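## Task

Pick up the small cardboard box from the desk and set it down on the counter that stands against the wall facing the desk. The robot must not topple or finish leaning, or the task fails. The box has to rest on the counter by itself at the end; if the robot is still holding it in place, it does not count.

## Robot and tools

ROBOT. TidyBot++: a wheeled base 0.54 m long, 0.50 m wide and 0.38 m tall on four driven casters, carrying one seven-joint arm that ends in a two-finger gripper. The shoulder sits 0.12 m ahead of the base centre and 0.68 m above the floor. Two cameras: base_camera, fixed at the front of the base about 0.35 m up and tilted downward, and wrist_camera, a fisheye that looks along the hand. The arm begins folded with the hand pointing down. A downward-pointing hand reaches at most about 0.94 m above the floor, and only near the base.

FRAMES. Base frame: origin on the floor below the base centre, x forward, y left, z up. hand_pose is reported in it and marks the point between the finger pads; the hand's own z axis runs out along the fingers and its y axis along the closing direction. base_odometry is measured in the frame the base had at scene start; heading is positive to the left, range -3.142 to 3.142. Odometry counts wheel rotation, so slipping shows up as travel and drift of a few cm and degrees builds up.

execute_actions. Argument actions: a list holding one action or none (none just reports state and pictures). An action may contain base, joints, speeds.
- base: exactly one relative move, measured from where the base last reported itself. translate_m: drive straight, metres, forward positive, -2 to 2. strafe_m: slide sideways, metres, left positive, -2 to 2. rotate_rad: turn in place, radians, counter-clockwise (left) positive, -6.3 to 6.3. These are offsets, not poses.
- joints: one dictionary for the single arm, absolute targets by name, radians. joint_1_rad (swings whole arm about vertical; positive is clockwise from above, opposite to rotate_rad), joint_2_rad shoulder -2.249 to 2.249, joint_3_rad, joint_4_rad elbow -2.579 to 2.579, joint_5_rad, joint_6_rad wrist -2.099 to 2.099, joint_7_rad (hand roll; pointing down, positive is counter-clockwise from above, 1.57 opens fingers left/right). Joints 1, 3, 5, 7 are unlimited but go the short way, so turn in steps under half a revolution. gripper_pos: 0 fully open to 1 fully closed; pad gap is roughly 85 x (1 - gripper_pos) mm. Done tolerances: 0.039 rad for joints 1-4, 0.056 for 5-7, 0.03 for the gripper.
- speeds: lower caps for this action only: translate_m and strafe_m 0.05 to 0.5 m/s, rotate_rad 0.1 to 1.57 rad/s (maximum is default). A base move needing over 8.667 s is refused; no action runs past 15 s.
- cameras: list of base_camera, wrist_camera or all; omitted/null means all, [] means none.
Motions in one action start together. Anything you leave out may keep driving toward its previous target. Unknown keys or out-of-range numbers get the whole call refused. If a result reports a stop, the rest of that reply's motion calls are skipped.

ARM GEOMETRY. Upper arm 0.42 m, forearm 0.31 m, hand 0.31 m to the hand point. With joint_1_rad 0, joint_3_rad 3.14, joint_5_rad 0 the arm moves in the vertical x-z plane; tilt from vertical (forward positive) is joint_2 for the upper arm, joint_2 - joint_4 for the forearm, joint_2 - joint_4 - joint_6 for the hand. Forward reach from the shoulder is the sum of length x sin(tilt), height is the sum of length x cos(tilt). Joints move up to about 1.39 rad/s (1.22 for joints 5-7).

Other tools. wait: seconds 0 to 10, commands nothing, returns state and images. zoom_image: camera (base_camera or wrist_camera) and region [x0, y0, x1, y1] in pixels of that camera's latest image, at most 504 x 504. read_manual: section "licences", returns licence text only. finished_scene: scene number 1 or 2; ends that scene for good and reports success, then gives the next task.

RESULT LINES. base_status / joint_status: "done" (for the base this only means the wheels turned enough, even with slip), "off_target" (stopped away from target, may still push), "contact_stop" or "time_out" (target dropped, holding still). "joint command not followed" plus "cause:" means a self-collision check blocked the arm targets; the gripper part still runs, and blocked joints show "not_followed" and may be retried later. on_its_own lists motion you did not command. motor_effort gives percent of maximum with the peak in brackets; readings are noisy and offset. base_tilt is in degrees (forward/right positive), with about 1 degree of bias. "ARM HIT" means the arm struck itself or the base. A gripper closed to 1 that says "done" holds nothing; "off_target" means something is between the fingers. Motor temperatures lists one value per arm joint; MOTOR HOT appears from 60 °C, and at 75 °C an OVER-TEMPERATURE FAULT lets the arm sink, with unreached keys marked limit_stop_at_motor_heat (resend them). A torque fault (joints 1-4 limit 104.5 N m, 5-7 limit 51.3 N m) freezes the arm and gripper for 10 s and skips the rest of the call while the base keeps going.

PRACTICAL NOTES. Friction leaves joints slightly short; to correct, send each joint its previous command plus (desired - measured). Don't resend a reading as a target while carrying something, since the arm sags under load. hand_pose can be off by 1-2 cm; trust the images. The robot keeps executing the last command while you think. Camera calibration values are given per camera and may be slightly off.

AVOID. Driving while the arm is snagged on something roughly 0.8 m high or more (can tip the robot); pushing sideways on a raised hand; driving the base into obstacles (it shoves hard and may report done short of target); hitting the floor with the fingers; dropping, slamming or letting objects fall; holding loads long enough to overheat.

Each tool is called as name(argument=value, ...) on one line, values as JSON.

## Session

execute_actions(actions=[])

Scene clock: 0.00 s.
Motor temperatures (°C, as the motors report them): [28 27 25 26 34 29 31]
base_odometry: x=+0.000 y=+0.000 heading=+0.000 (m, m, rad; odometry frame)
base_tilt: forward=-0.2 right=+0.3 (deg)
base_status: not commanded
joint_positions: joint_1_rad=+0.040 joint_2_rad=-0.319 joint_3_rad=+3.108 joint_4_rad=-2.538 joint_5_rad=-0.021 joint_6_rad=-0.920 joint_7_rad=+1.570 gripper_pos=+0.000
joint_status: not commanded
motor_effort: joint_1_rad=+1 joint_2_rad=+1 joint_3_rad=+0 joint_4_rad=+10 joint_5_rad=-1 joint_6_rad=-1 joint_7_rad=+0 (%)
hand_pose: x=+0.2382 y=+0.0046 z=+0.5801 quat_wxyz=(-0.003, +1.000, -0.011, +0.001) (m; base frame)
pictures: base_camera, wrist_camera
camera_calibration (this result's frames):
wrist_camera: T_world_to_cam=[[-0.00462431, -0.999462, 0.0324664, -0.0232305], [-0.999989, 0.00466271, 0.00110714, 0.29203], [-0.00125793, -0.0324609, -0.999472, 0.713202], [0, 0, 0, 1]] pos_world=[0.292817, -0.00142854, 0.713256]
Images, in order (width x height): base_camera 644x364, wrist_camera 644x476.

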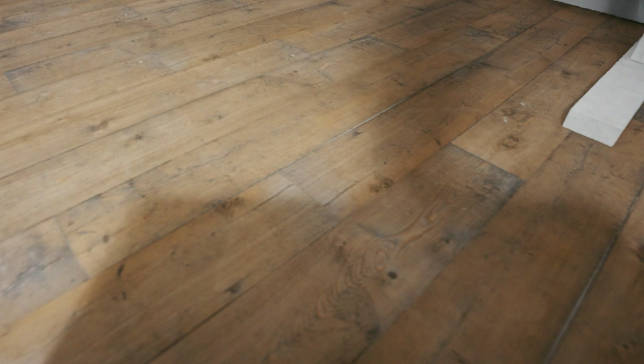

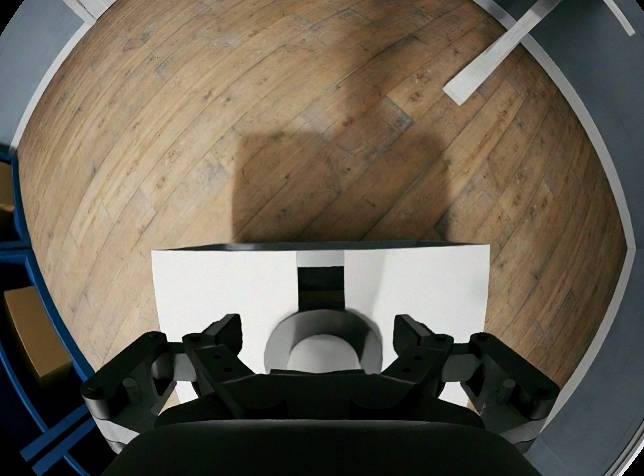

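execute_actions(actions=[{"joints": {"joint_4_rad": -1.25, "joint_6_rad": -1.1}}], cameras=["wrist_camera"])

Scene clock: 2.90 s.
Motor temperatures (°C, as the motors report them): [28 27 25 26 34 29 31]
base_odometry: x=+0.000 y=+0.000 heading=+0.000 (m, m, rad; odometry frame)
base_tilt: forward=-0.2 right=+0.3 (deg)
base_status: not commanded
joint_positions: joint_1_rad=+0.040 joint_2_rad=-0.319 joint_3_rad=+3.108 joint_4_rad=-1.265 joint_5_rad=-0.021 joint_6_rad=-1.075 joint_7_rad=+1.570 gripper_pos=+0.000
joint_status: all done
motor_effort: joint_1_rad=+1(1) joint_2_rad=-6(8) joint_3_rad=+0(0) joint_4_rad=+19(21) joint_5_rad=-1(1) joint_6_rad=+9(8) joint_7_rad=+0(0) (%)
hand_pose: x=+0.5220 y=+0.0086 z=+1.1292 quat_wxyz=(-0.004, +0.847, +0.000, +0.531) (m; base frame)
pictures: wrist_camera
camera_calibration (this result's frames):
wrist_camera: T_world_to_cam=[[-0.0234886, -0.999409, 0.0251131, -0.0175664], [-0.439446, -0.0122415, -0.898186, 1.29823], [0.897962, -0.0321329, -0.438898, 0.16014], [0, 0, 0, 1]] pos_world=[0.426291, 0.00348206, 1.23678]
Images, in order (width x height): wrist_camera 644x476.

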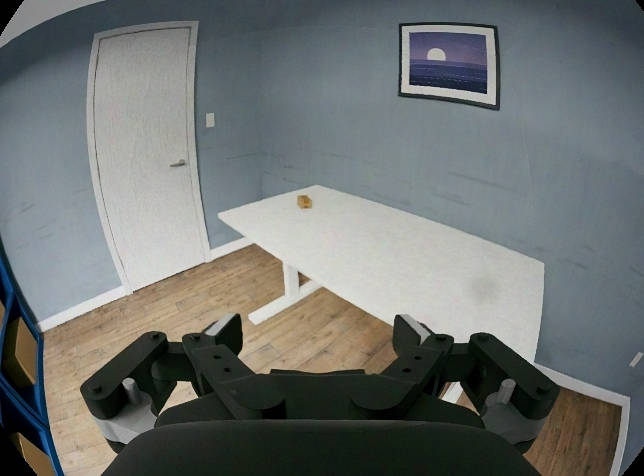

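zoom_image(camera="wrist_camera", region=[190, 160, 390, 340])

zoom_image(camera="wrist_camera", region=[280, 180, 340, 225])

Region (190, 160, 390, 340) of wrist_camera's 644x476 image, scaled by 2.520; it fills the top 454 rows of this view, and the rest is white.

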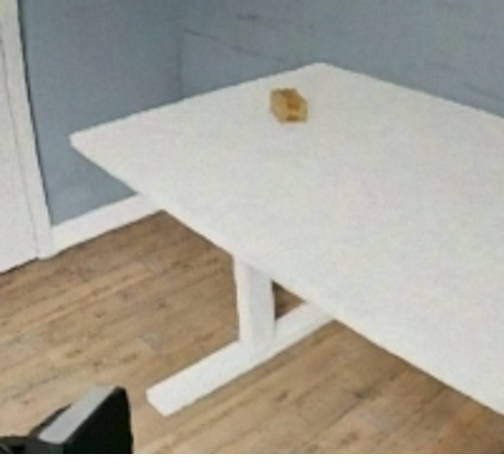

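Region (280, 180, 340, 225) of wrist_camera's 644x476 image, scaled by 8.400; it fills the top 378 rows of this view, and the rest is white.

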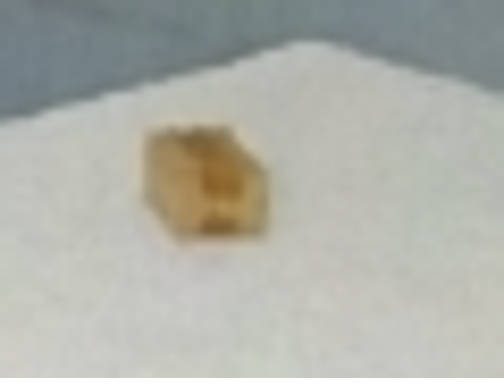

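execute_actions(actions=[{"base": {"rotate_rad": 0.206}}], cameras=[])

execute_actions(actions=[{"base": {"translate_m": 1.03}, "joints": {"joint_1_rad": 0.46, "joint_2_rad": 0.25, "joint_4_rad": -0.995, "joint_6_rad": -1.52}}])

Scene clock: 7.10 s.
Motor temperatures (°C, as the motors report them): [28 27 25 26 34 29 31]
base_odometry: x=+0.000 y=+0.000 heading=+0.206 (m, m, rad; odometry frame)
base_tilt: forward=-0.2 right=+0.3 (deg)
base_status: done
joint_positions: joint_1_rad=+0.040 joint_2_rad=-0.319 joint_3_rad=+3.106 joint_4_rad=-1.265 joint_5_rad=-0.021 joint_6_rad=-1.076 joint_7_rad=+1.570 gripper_pos=+0.000
joint_status: not commanded
motor_effort: joint_1_rad=+1(2) joint_2_rad=-6(7) joint_3_rad=+0(1) joint_4_rad=+19(20) joint_5_rad=-1(0) joint_6_rad=+9(9) joint_7_rad=-1(0) (%)
hand_pose: x=+0.5219 y=+0.0094 z=+1.1290 quat_wxyz=(-0.004, +0.848, +0.000, +0.531) (m; base frame)
pictures: none
No camera images: the call's "cameras" was empty. Leave "cameras" out to get every camera's image.

Scene clock: 10.43 s.
Motor temperatures (°C, as the motors report them): [28 27 25 26 34 29 31]
base_odometry: x=+1.008 y=+0.212 heading=+0.207 (m, m, rad; odometry frame)
base_tilt: forward=-0.2 right=+0.4 (deg)
base_status: done
joint_positions: joint_1_rad=+0.446 joint_2_rad=+0.249 joint_3_rad=+3.106 joint_4_rad=-1.013 joint_5_rad=-0.021 joint_6_rad=-1.497 joint_7_rad=+1.570 gripper_pos=+0.000
joint_status: all done
motor_effort: joint_1_rad=+1(2) joint_2_rad=-26(28) joint_3_rad=-1(1) joint_4_rad=+19(21) joint_5_rad=-1(1) joint_6_rad=+4(10) joint_7_rad=+0(0) (%)
hand_pose: x=+0.5970 y=-0.2021 z=+0.8964 quat_wxyz=(+0.024, +0.961, -0.201, +0.189) (m; base frame)
pictures: base_camera, wrist_camera
camera_calibration (this result's frames):
wrist_camera: T_world_to_cam=[[-0.393477, -0.91924, 0.0132157, 0.0271858], [-0.856146, 0.361157, -0.369568, 0.969872], [0.334949, -0.156731, -0.92911, 0.734212], [0, 0, 0, 1]] pos_world=[0.595125, -0.210211, 1.04024]
Images, in order (width x height): base_camera 644x364, wrist_camera 644x476.

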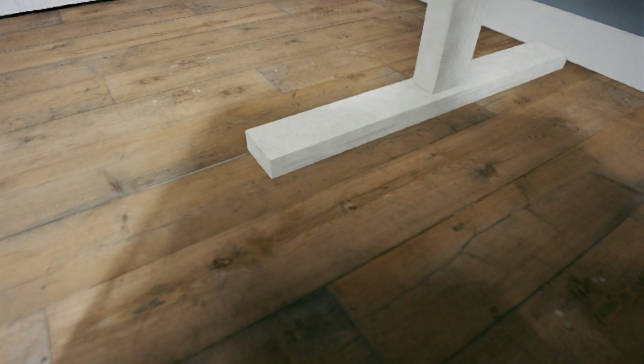

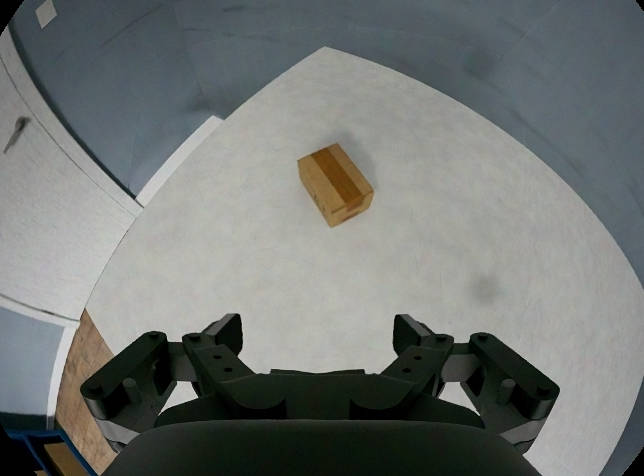

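zoom_image(camera="wrist_camera", region=[270, 120, 400, 250])

Region (270, 120, 400, 250) of wrist_camera's 644x476 image, scaled by 3.877.

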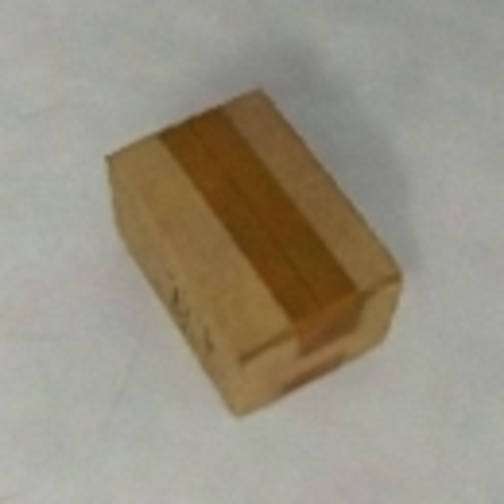

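execute_actions(actions=[{"joints": {"joint_1_rad": 0.612, "joint_2_rad": 0.62, "joint_3_rad": 3.158, "joint_4_rad": -0.764, "joint_5_rad": -0.354, "joint_6_rad": -1.33, "joint_7_rad": 2.322}}], cameras=["wrist_camera"])

Scene clock: 14.97 s.
Motor temperatures (°C, as the motors report them): [28 27 25 26 34 29 31]
base_odometry: x=+1.008 y=+0.212 heading=+0.207 (m, m, rad; odometry frame)
base_tilt: forward=-0.2 right=+0.4 (deg)
base_status: not commanded
joint_positions: joint_1_rad=+0.599 joint_2_rad=+0.622 joint_3_rad=+3.147 joint_4_rad=-0.784 joint_5_rad=-0.315 joint_6_rad=-1.352 joint_7_rad=+2.299 gripper_pos=+0.000
joint_status: all done
motor_effort: joint_1_rad=+1(1) joint_2_rad=-40(43) joint_3_rad=-2(2) joint_4_rad=+20(21) joint_5_rad=-4(4) joint_6_rad=+4(5) joint_7_rad=+0(2) (%)
hand_pose: x=+0.7245 y=-0.3008 z=+0.8011 quat_wxyz=(-0.006, +0.968, +0.057, +0.244) (m; base frame)
pictures: wrist_camera
camera_calibration (this result's frames):
wrist_camera: T_world_to_cam=[[0.10957, -0.992235, 0.0588541, -0.435085], [-0.874483, -0.124376, -0.468839, 1.02623], [0.472518, -0.0000962886, -0.881321, 0.496632], [0, 0, 0, 1]] pos_world=[0.710429, -0.30402, 0.944437]
Images, in order (width x height): wrist_camera 644x476.

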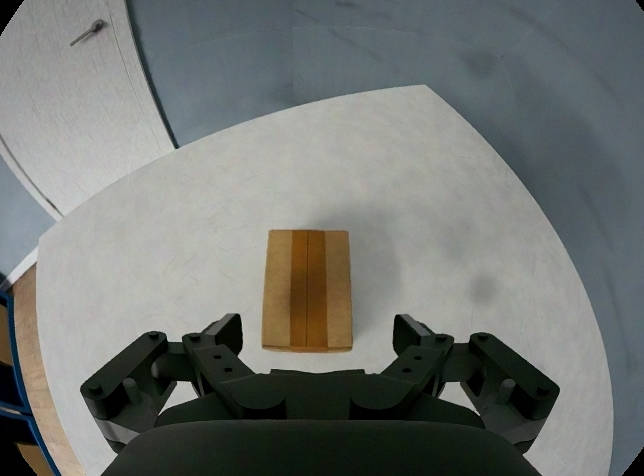

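zoom_image(camera="wrist_camera", region=[210, 200, 430, 390])

Region (210, 200, 430, 390) of wrist_camera's 644x476 image, scaled by 2.291; it fills the top 435 rows of this view, and the rest is white.

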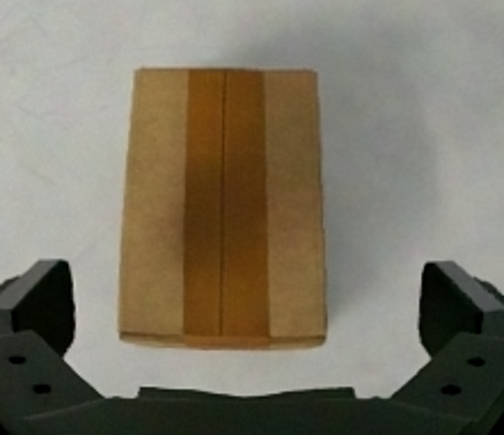

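execute_actions(actions=[{"joints": {"joint_1_rad": 0.54, "joint_2_rad": 0.645, "joint_6_rad": -1.261}}], cameras=["wrist_camera"])

Scene clock: 19.87 s.
Motor temperatures (°C, as the motors report them): [28 27 25 26 34 29 31]
base_odometry: x=+1.008 y=+0.212 heading=+0.207 (m, m, rad; odometry frame)
base_tilt: forward=-0.2 right=+0.4 (deg)
base_status: not commanded
joint_positions: joint_1_rad=+0.547 joint_2_rad=+0.625 joint_3_rad=+3.150 joint_4_rad=-0.784 joint_5_rad=-0.318 joint_6_rad=-1.282 joint_7_rad=+2.299 gripper_pos=+0.000
joint_status: all done
motor_effort: joint_1_rad=+0(3) joint_2_rad=-40(41) joint_3_rad=-2(4) joint_4_rad=+20(20) joint_5_rad=-3(4) joint_6_rad=+5(4) joint_7_rad=-1(0) (%)
hand_pose: x=+0.7558 y=-0.2820 z=+0.8080 quat_wxyz=(+0.008, +0.960, +0.075, +0.270) (m; base frame)
pictures: wrist_camera
camera_calibration (this result's frames):
wrist_camera: T_world_to_cam=[[0.133226, -0.986337, 0.0969001, -0.467237], [-0.842426, -0.164204, -0.513182, 1.05954], [0.522082, -0.0132618, -0.852792, 0.423767], [0, 0, 0, 1]] pos_world=[0.733593, -0.281252, 0.950399]
Images, in order (width x height): wrist_camera 644x476.

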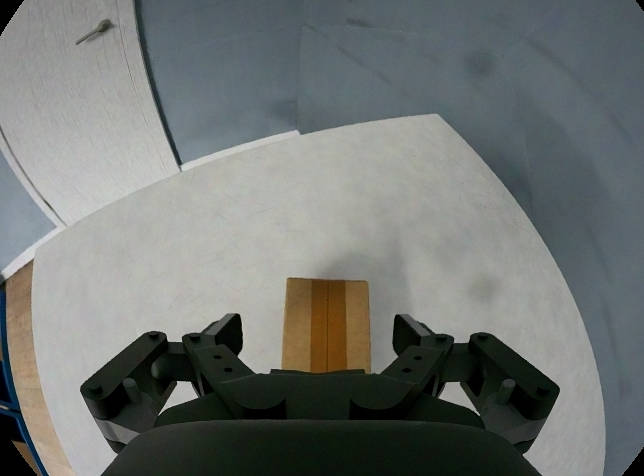

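zoom_image(camera="wrist_camera", region=[210, 240, 430, 400])

Region (210, 240, 430, 400) of wrist_camera's 644x476 image, scaled by 2.291; it fills the top 367 rows of this view, and the rest is white.

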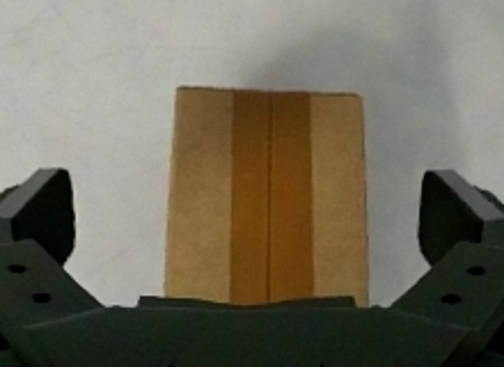

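execute_actions(actions=[{"joints": {"joint_2_rad": 0.716}}], cameras=["wrist_camera"])

Scene clock: 21.47 s.
Motor temperatures (°C, as the motors report them): [28 27 25 26 34 29 31]
base_odometry: x=+1.008 y=+0.212 heading=+0.207 (m, m, rad; odometry frame)
base_tilt: forward=-0.2 right=+0.4 (deg)
base_status: not commanded
joint_positions: joint_1_rad=+0.547 joint_2_rad=+0.709 joint_3_rad=+3.150 joint_4_rad=-0.778 joint_5_rad=-0.318 joint_6_rad=-1.282 joint_7_rad=+2.299 gripper_pos=+0.000
joint_status: all done
motor_effort: joint_1_rad=+1(0) joint_2_rad=-42(46) joint_3_rad=-3(1) joint_4_rad=+20(21) joint_5_rad=-3(4) joint_6_rad=+3(4) joint_7_rad=-1(0) (%)
hand_pose: x=+0.7638 y=-0.2869 z=+0.7522 quat_wxyz=(-0.014, +0.968, +0.069, +0.239) (m; base frame)
pictures: wrist_camera
camera_calibration (this result's frames):
wrist_camera: T_world_to_cam=[[0.138088, -0.989279, 0.0475304, -0.435151], [-0.875074, -0.144342, -0.461963, 1.02896], [0.463871, 0.0221991, -0.885625, 0.451194], [0, 0, 0, 1]] pos_world=[0.751207, -0.291979, 0.895612]
Images, in order (width x height): wrist_camera 644x476.

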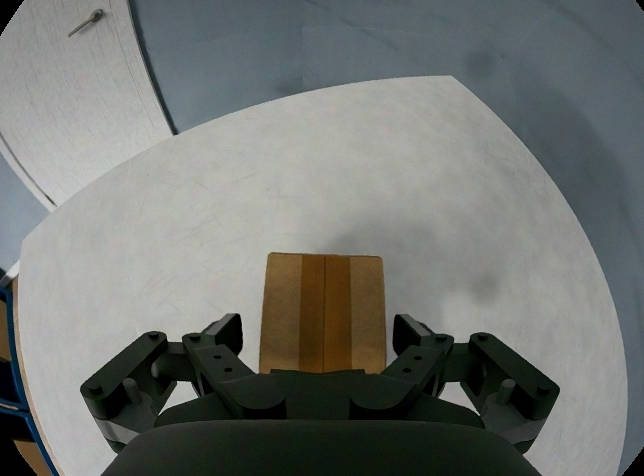

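execute_actions(actions=[{"joints": {"gripper_pos": 1.0}}], cameras=["wrist_camera"])

Scene clock: 22.77 s.
Motor temperatures (°C, as the motors report them): [28 27 25 26 34 29 31]
base_odometry: x=+1.008 y=+0.212 heading=+0.206 (m, m, rad; odometry frame)
base_tilt: forward=-0.2 right=+0.3 (deg)
base_status: not commanded
joint_positions: joint_1_rad=+0.547 joint_2_rad=+0.708 joint_3_rad=+3.150 joint_4_rad=-0.777 joint_5_rad=-0.318 joint_6_rad=-1.281 joint_7_rad=+2.299 gripper_pos=+0.349
joint_status: gripper_pos off_target (ended at +0.349, target +1.000)
motor_effort: joint_1_rad=+1(1) joint_2_rad=-42(44) joint_3_rad=-3(3) joint_4_rad=+20(20) joint_5_rad=-3(4) joint_6_rad=+4(4) joint_7_rad=+0(0) (%)
hand_pose: x=+0.7642 y=-0.2870 z=+0.7528 quat_wxyz=(-0.014, +0.968, +0.069, +0.240) (m; base frame)
pictures: wrist_camera
camera_calibration (this result's frames):
wrist_camera: T_world_to_cam=[[0.137979, -0.989267, 0.0480856, -0.435621], [-0.874412, -0.144474, -0.463175, 1.02989], [0.465151, 0.0218621, -0.884961, 0.449998], [0, 0, 0, 1]] pos_world=[0.751336, -0.291992, 0.896197]
Images, in order (width x height): wrist_camera 644x476.

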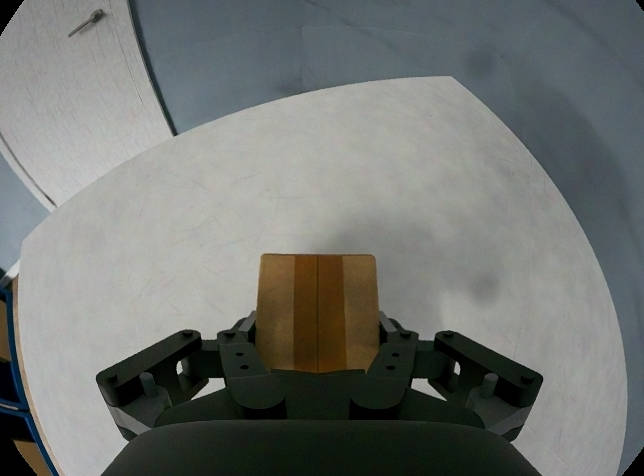

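execute_actions(actions=[{"base": {"translate_m": -2.0}, "joints": {"joint_1_rad": -2.0, "joint_2_rad": -0.35, "joint_5_rad": 0.03, "joint_6_rad": -1.6, "joint_7_rad": 1.548}}])

Scene clock: 29.03 s.
Motor temperatures (°C, as the motors report them): [28 27 25 26 34 29 31]
base_odometry: x=-0.949 y=-0.199 heading=+0.207 (m, m, rad; odometry frame)
base_tilt: forward=-0.2 right=+0.4 (deg)
base_status: done
joint_positions: joint_1_rad=-1.982 joint_2_rad=-0.330 joint_3_rad=+3.152 joint_4_rad=-0.776 joint_5_rad=-0.007 joint_6_rad=-1.583 joint_7_rad=+1.575 gripper_pos=+0.349
joint_status: all done
motor_effort: joint_1_rad=+0(3) joint_2_rad=+0(48) joint_3_rad=-1(4) joint_4_rad=+14(22) joint_5_rad=-1(4) joint_6_rad=+10(10) joint_7_rad=+0(0) (%)
hand_pose: x=+0.0086 y=+0.2558 z=+1.2258 quat_wxyz=(-0.442, +0.466, +0.710, +0.289) (m; base frame)
pictures: base_camera, wrist_camera
camera_calibration (this result's frames):
wrist_camera: T_world_to_cam=[[0.927297, 0.373136, 0.0298205, -0.150058], [0.190975, -0.403072, -0.89502, 1.25307], [-0.321945, 0.835645, -0.445027, 0.467495], [0, 0, 0, 1]] pos_world=[0.0503515, 0.170408, 1.33404]
Images, in order (width x height): base_camera 644x364, wrist_camera 644x476.

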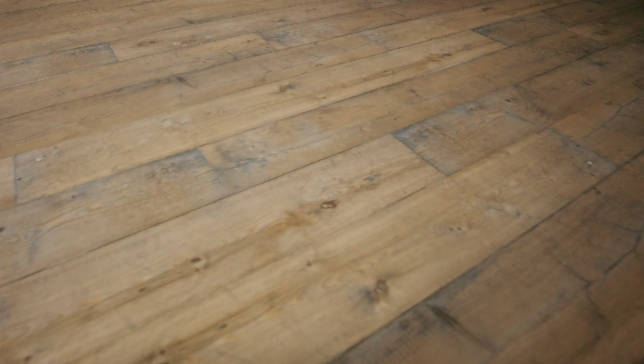

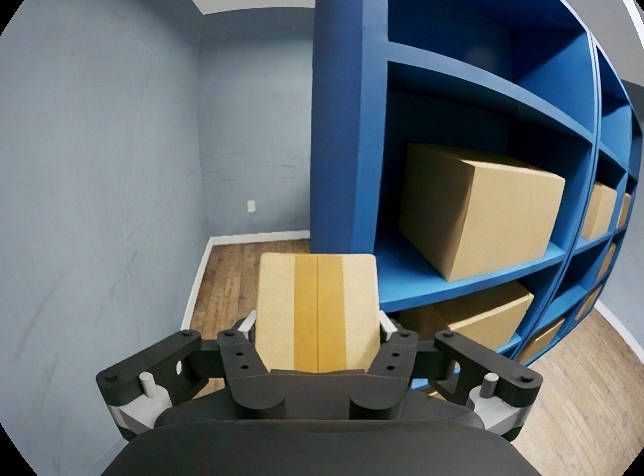

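zoom_image(camera="wrist_camera", region=[150, 0, 420, 360])

zoom_image(camera="base_camera", region=[140, 60, 644, 364])

Region (150, 0, 420, 360) of wrist_camera's 644x476 image, scaled by 1.400; it fills the left 378 columns of this view, and the rest is white.

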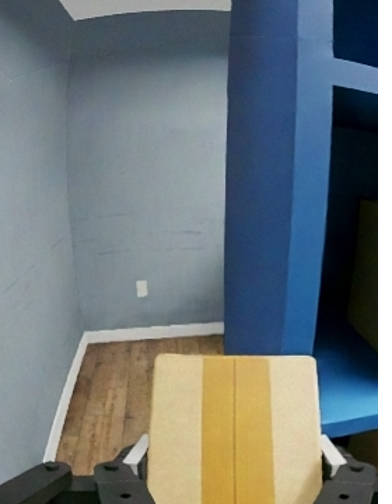

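Region (140, 60, 644, 364) of base_camera's 644x364 image, scaled by 1.000; it fills the top 304 rows of this view, and the rest is white.

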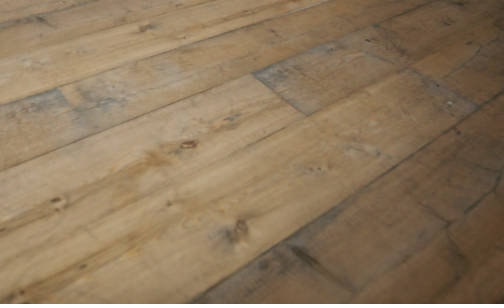

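execute_actions(actions=[{"base": {"rotate_rad": 0.571}, "joints": {"joint_1_rad": -1.62, "joint_6_rad": -1.95}}])

Scene clock: 33.33 s.
Motor temperatures (°C, as the motors report them): [28 27 25 26 34 29 31]
base_odometry: x=-0.949 y=-0.199 heading=+0.777 (m, m, rad; odometry frame)
base_tilt: forward=-0.2 right=+0.4 (deg)
base_status: done
joint_positions: joint_1_rad=-1.638 joint_2_rad=-0.330 joint_3_rad=+3.152 joint_4_rad=-0.776 joint_5_rad=-0.007 joint_6_rad=-1.933 joint_7_rad=+1.575 gripper_pos=+0.349
joint_status: all done
motor_effort: joint_1_rad=+1(0) joint_2_rad=+1(1) joint_3_rad=+0(0) joint_4_rad=+12(14) joint_5_rad=-1(1) joint_6_rad=+7(10) joint_7_rad=+0(0) (%)
hand_pose: x=+0.1050 y=+0.2138 z=+1.1384 quat_wxyz=(-0.273, +0.635, +0.677, +0.253) (m; base frame)
pictures: base_camera, wrist_camera
camera_calibration (this result's frames):
wrist_camera: T_world_to_cam=[[0.997966, 0.0522593, 0.0365002, -0.167571], [0.0630223, -0.72298, -0.687989, 0.985697], [-0.00956489, 0.68889, -0.724803, 0.811818], [0, 0, 0, 1]] pos_world=[0.112874, 0.162143, 1.27267]
Images, in order (width x height): base_camera 644x364, wrist_camera 644x476.

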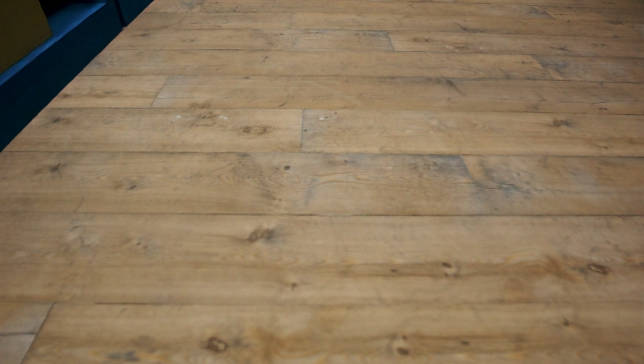

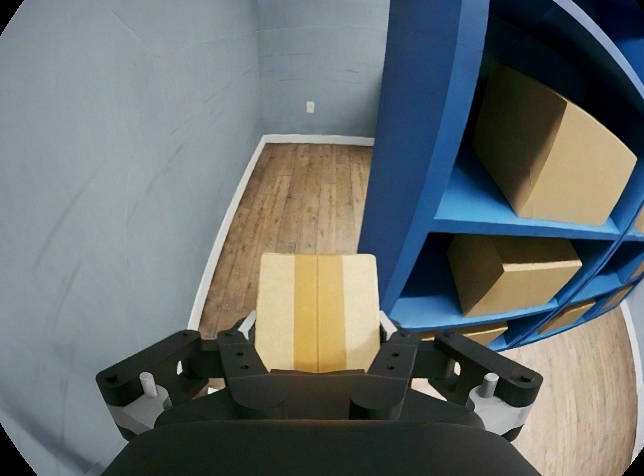

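execute_actions(actions=[])

Scene clock: 33.83 s.
Motor temperatures (°C, as the motors report them): [28 27 25 26 34 29 31]
base_odometry: x=-0.949 y=-0.199 heading=+0.777 (m, m, rad; odometry frame)
base_tilt: forward=-0.2 right=+0.3 (deg)
base_status: done
joint_positions: joint_1_rad=-1.638 joint_2_rad=-0.330 joint_3_rad=+3.152 joint_4_rad=-0.776 joint_5_rad=-0.007 joint_6_rad=-1.933 joint_7_rad=+1.575 gripper_pos=+0.349
joint_status: all done
motor_effort: joint_1_rad=+1(0) joint_2_rad=+2(1) joint_3_rad=+0(0) joint_4_rad=+12(14) joint_5_rad=-1(1) joint_6_rad=+8(10) joint_7_rad=+0(0) (%)
hand_pose: x=+0.1050 y=+0.2138 z=+1.1384 quat_wxyz=(-0.273, +0.635, +0.677, +0.253) (m; base frame)
pictures: base_camera, wrist_camera
camera_calibration (this result's frames):
wrist_camera: T_world_to_cam=[[0.997966, 0.0522585, 0.0365, -0.167571], [0.0630217, -0.72298, -0.687988, 0.985697], [-0.00956447, 0.68889, -0.724803, 0.811818], [0, 0, 0, 1]] pos_world=[0.112874, 0.162143, 1.27267]
Images, in order (width x height): base_camera 644x364, wrist_camera 644x476.

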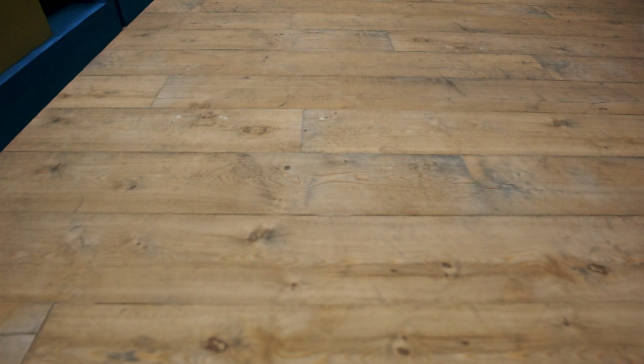

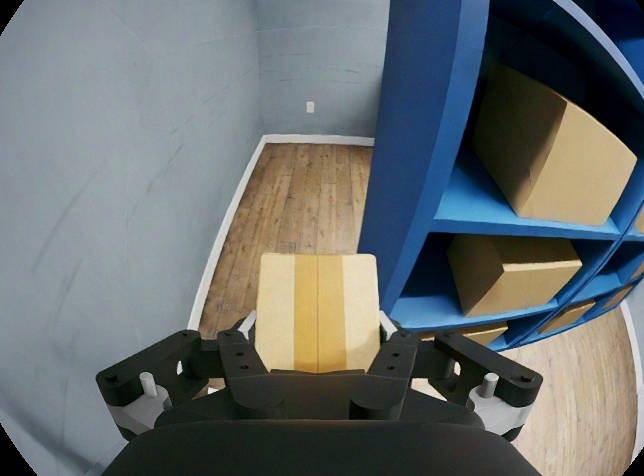

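execute_actions(actions=[{"base": {"translate_m": -0.135}, "joints": {"joint_6_rad": -1.75}}])

Scene clock: 35.57 s.
Motor temperatures (°C, as the motors report them): [28 27 25 26 34 29 31]
base_odometry: x=-1.046 y=-0.294 heading=+0.778 (m, m, rad; odometry frame)
base_tilt: forward=-0.2 right=+0.3 (deg)
base_status: done
joint_positions: joint_1_rad=-1.638 joint_2_rad=-0.331 joint_3_rad=+3.153 joint_4_rad=-0.776 joint_5_rad=-0.005 joint_6_rad=-1.759 joint_7_rad=+1.575 gripper_pos=+0.349
joint_status: all done
motor_effort: joint_1_rad=+0(2) joint_2_rad=+1(3) joint_3_rad=+1(2) joint_4_rad=+13(13) joint_5_rad=+0(2) joint_6_rad=+10(10) joint_7_rad=+0(1) (%)
hand_pose: x=+0.1037 y=+0.2491 z=+1.1793 quat_wxyz=(-0.330, +0.611, +0.650, +0.308) (m; base frame)
pictures: base_camera, wrist_camera
camera_calibration (this result's frames):
wrist_camera: T_world_to_cam=[[0.998472, 0.0430493, 0.0346523, -0.165165], [0.0534434, -0.592598, -0.803724, 1.14435], [-0.0140649, 0.804347, -0.593993, 0.634606], [0, 0, 0, 1]] pos_world=[0.11268, 0.174807, 1.30242]
Images, in order (width x height): base_camera 644x364, wrist_camera 644x476.

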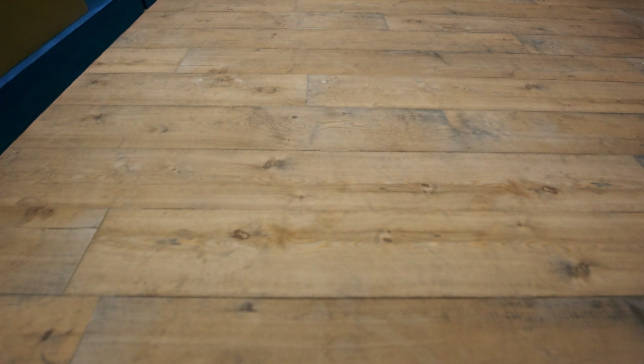

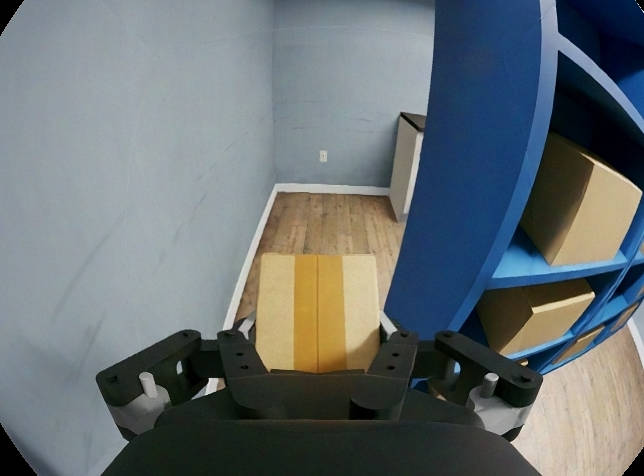

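zoom_image(camera="wrist_camera", region=[340, 80, 480, 260])

Region (340, 80, 480, 260) of wrist_camera's 644x476 image, scaled by 2.800.

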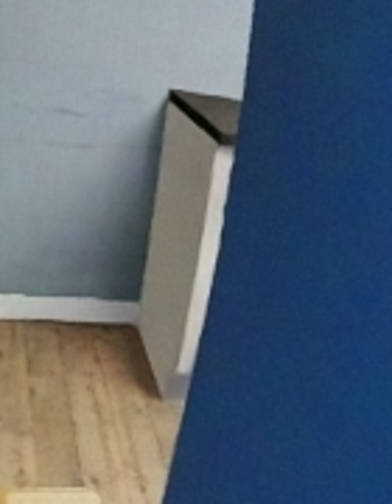

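execute_actions(actions=[{"base": {"strafe_m": 1.77}, "joints": {"joint_1_rad": -1.26, "joint_2_rad": -0.2, "joint_4_rad": -0.675, "joint_6_rad": -1.53}}])

Scene clock: 42.37 s.
Motor temperatures (°C, as the motors report them): [28 27 25 26 34 29 31]
base_odometry: x=-2.288 y=+0.967 heading=+0.778 (m, m, rad; odometry frame)
base_tilt: forward=-0.3 right=+0.3 (deg)
base_status: done
joint_positions: joint_1_rad=-1.277 joint_2_rad=-0.202 joint_3_rad=+3.153 joint_4_rad=-0.697 joint_5_rad=-0.005 joint_6_rad=-1.556 joint_7_rad=+1.575 gripper_pos=+0.349
joint_status: all done
motor_effort: joint_1_rad=+0(0) joint_2_rad=-5(9) joint_3_rad=+0(0) joint_4_rad=+14(16) joint_5_rad=-1(0) joint_6_rad=+10(11) joint_7_rad=+0(0) (%)
hand_pose: x=+0.2197 y=+0.3260 z=+1.2266 quat_wxyz=(-0.308, +0.688, +0.508, +0.417) (m; base frame)
pictures: base_camera, wrist_camera
camera_calibration (this result's frames):
wrist_camera: T_world_to_cam=[[0.947236, -0.318879, 0.0325636, -0.154196], [-0.121216, -0.450404, -0.884558, 1.31298], [0.296734, 0.833938, -0.465292, 0.366636], [0, 0, 0, 1]] pos_world=[0.196421, 0.236449, 1.33702]
Images, in order (width x height): base_camera 644x364, wrist_camera 644x476.

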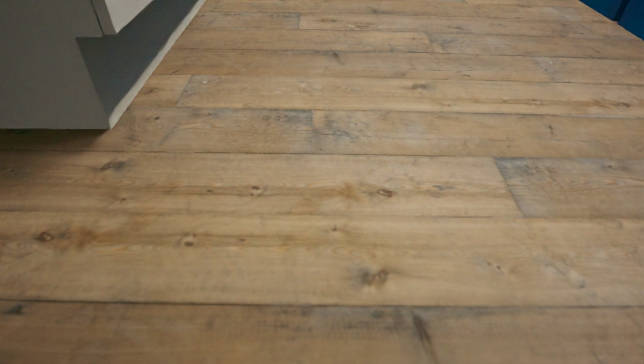

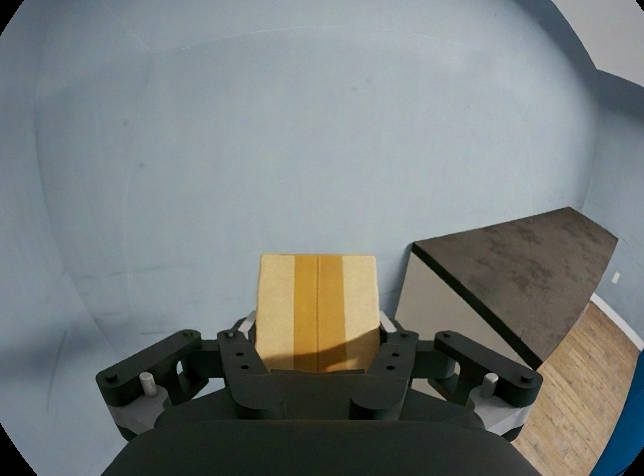

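zoom_image(camera="wrist_camera", region=[380, 180, 644, 400])

Region (380, 180, 644, 400) of wrist_camera's 644x476 image, scaled by 1.909.

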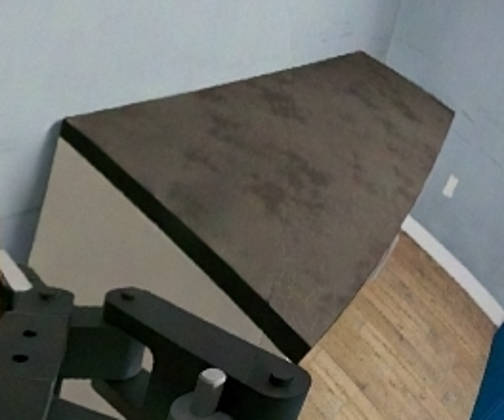

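execute_actions(actions=[{"base": {"translate_m": 0.36}, "joints": {"joint_1_rad": -0.793, "joint_2_rad": 0.318}}])

Scene clock: 46.60 s.
Motor temperatures (°C, as the motors report them): [28 27 25 26 34 29 31]
base_odometry: x=-2.031 y=+1.220 heading=+0.778 (m, m, rad; odometry frame)
base_tilt: forward=-0.2 right=+0.4 (deg)
base_status: done
joint_positions: joint_1_rad=-0.797 joint_2_rad=+0.338 joint_3_rad=+3.156 joint_4_rad=-0.687 joint_5_rad=-0.003 joint_6_rad=-1.553 joint_7_rad=+1.575 gripper_pos=+0.349
joint_status: all done
motor_effort: joint_1_rad=+1(2) joint_2_rad=-30(37) joint_3_rad=+0(1) joint_4_rad=+19(21) joint_5_rad=-1(1) joint_6_rad=+6(10) joint_7_rad=-1(1) (%)
hand_pose: x=+0.5237 y=+0.4080 z=+0.9784 quat_wxyz=(-0.104, +0.887, +0.369, +0.257) (m; base frame)
pictures: base_camera, wrist_camera
camera_calibration (this result's frames):
wrist_camera: T_world_to_cam=[[0.703903, -0.708753, 0.0467944, -0.135382], [-0.583998, -0.614984, -0.52985, 1.12964], [0.404311, 0.345635, -0.846799, 0.608718], [0, 0, 0, 1]] pos_world=[0.508892, 0.388364, 1.12034]
Images, in order (width x height): base_camera 644x364, wrist_camera 644x476.

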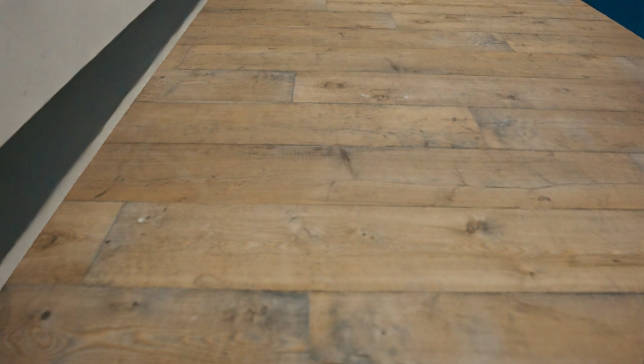

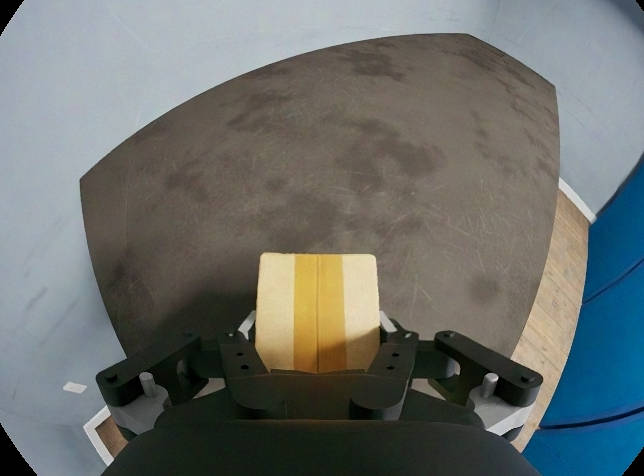

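execute_actions(actions=[{"joints": {"joint_2_rad": 0.412}}])

Scene clock: 48.20 s.
Motor temperatures (°C, as the motors report them): [28 27 25 26 34 29 31]
base_odometry: x=-2.031 y=+1.220 heading=+0.778 (m, m, rad; odometry frame)
base_tilt: forward=-0.2 right=+0.3 (deg)
base_status: not commanded
joint_positions: joint_1_rad=-0.797 joint_2_rad=+0.403 joint_3_rad=+3.156 joint_4_rad=-0.682 joint_5_rad=-0.003 joint_6_rad=-1.552 joint_7_rad=+1.575 gripper_pos=+0.349
joint_status: all done
motor_effort: joint_1_rad=+1(1) joint_2_rad=-31(36) joint_3_rad=-1(1) joint_4_rad=+18(20) joint_5_rad=+0(0) joint_6_rad=+5(7) joint_7_rad=-1(0) (%)
hand_pose: x=+0.5370 y=+0.4215 z=+0.9433 quat_wxyz=(-0.094, +0.894, +0.372, +0.232) (m; base frame)
pictures: base_camera, wrist_camera
camera_calibration (this result's frames):
wrist_camera: T_world_to_cam=[[0.705766, -0.706843, 0.0476236, -0.136051], [-0.604279, -0.63572, -0.48032, 1.10007], [0.369786, 0.310216, -0.875799, 0.629768], [0, 0, 0, 1]] pos_world=[0.52789, 0.407806, 1.08642]
Images, in order (width x height): base_camera 644x364, wrist_camera 644x476.

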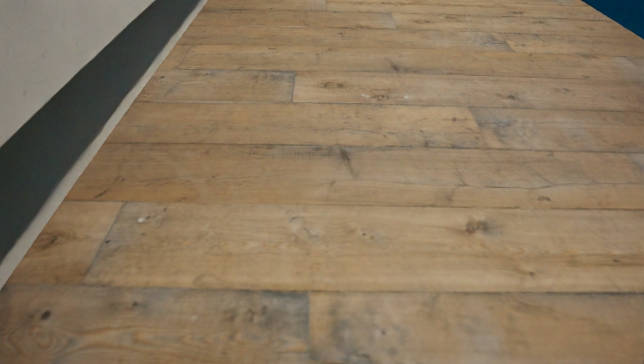

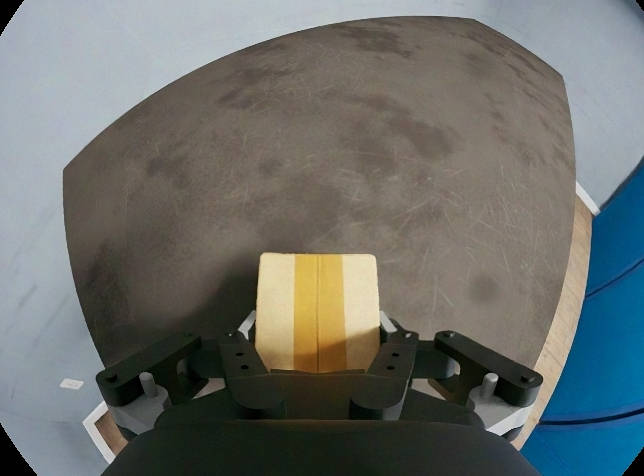

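zoom_image(camera="wrist_camera", region=[180, 220, 460, 400])

Region (180, 220, 460, 400) of wrist_camera's 644x476 image, scaled by 1.800; it fills the top 324 rows of this view, and the rest is white.

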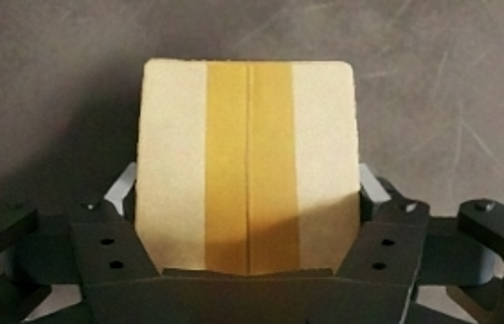

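execute_actions(actions=[{"joints": {"gripper_pos": 0.0, "joint_2_rad": 0.403}}], cameras=["wrist_camera"])

Scene clock: 50.70 s.
Motor temperatures (°C, as the motors report them): [28 27 25 26 34 29 31]
base_odometry: x=-2.031 y=+1.220 heading=+0.778 (m, m, rad; odometry frame)
base_tilt: forward=-0.2 right=+0.3 (deg)
base_status: not commanded
joint_positions: joint_1_rad=-0.797 joint_2_rad=+0.403 joint_3_rad=+3.156 joint_4_rad=-0.682 joint_5_rad=-0.003 joint_6_rad=-1.552 joint_7_rad=+1.575 gripper_pos=+0.000
joint_status: all done
motor_effort: joint_1_rad=+1(1) joint_2_rad=-32(32) joint_3_rad=-1(1) joint_4_rad=+18(19) joint_5_rad=+0(0) joint_6_rad=+6(6) joint_7_rad=+0(0) (%)
hand_pose: x=+0.5370 y=+0.4215 z=+0.9433 quat_wxyz=(-0.094, +0.894, +0.372, +0.232) (m; base frame)
pictures: wrist_camera
camera_calibration (this result's frames):
wrist_camera: T_world_to_cam=[[0.705765, -0.706843, 0.0476236, -0.136051], [-0.604279, -0.635719, -0.480321, 1.10007], [0.369787, 0.310216, -0.875799, 0.629768], [0, 0, 0, 1]] pos_world=[0.527891, 0.407805, 1.08642]
Images, in order (width x height): wrist_camera 644x476.

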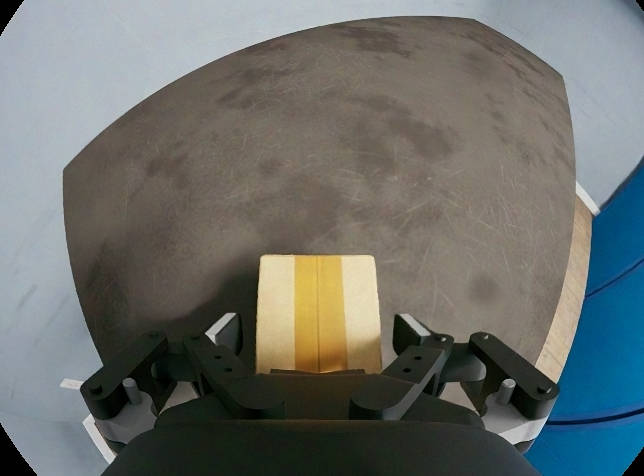

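The box barely moved on release, so it is resting on the counter. Next I lift the hand clear.

execute_actions(actions=[{"joints": {"joint_2_rad": 0.17}}], cameras=["wrist_camera"])

Scene clock: 52.40 s.
Motor temperatures (°C, as the motors report them): [28 27 25 26 34 29 31]
base_odometry: x=-2.031 y=+1.220 heading=+0.778 (m, m, rad; odometry frame)
base_tilt: forward=-0.2 right=+0.3 (deg)
base_status: not commanded
joint_positions: joint_1_rad=-0.797 joint_2_rad=+0.164 joint_3_rad=+3.156 joint_4_rad=-0.681 joint_5_rad=-0.003 joint_6_rad=-1.552 joint_7_rad=+1.575 gripper_pos=+0.000
joint_status: all done
motor_effort: joint_1_rad=+1(1) joint_2_rad=-23(34) joint_3_rad=-1(1) joint_4_rad=+17(20) joint_5_rad=-1(1) joint_6_rad=+8(7) joint_7_rad=+0(0) (%)
hand_pose: x=+0.4820 y=+0.3653 z=+1.0768 quat_wxyz=(-0.138, +0.860, +0.358, +0.337) (m; base frame)
pictures: wrist_camera
camera_calibration (this result's frames):
wrist_camera: T_world_to_cam=[[0.698096, -0.714688, 0.0433977, -0.13225], [-0.506888, -0.53611, -0.675019, 1.22152], [0.505694, 0.44923, -0.736523, 0.518266], [0, 0, 0, 1]] pos_world=[0.449414, 0.32753, 1.212]
Images, in order (width x height): wrist_camera 644x476.

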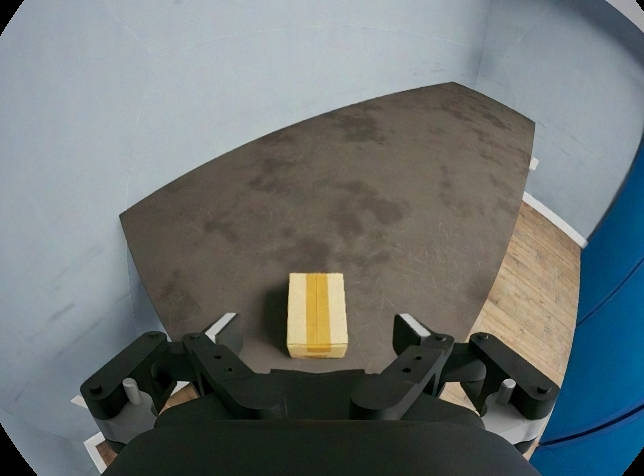

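The box is sitting on the counter, well inside the edges, and the hand is clear of it.

finished_scene(scene=2)

The scene is finished: the task was done.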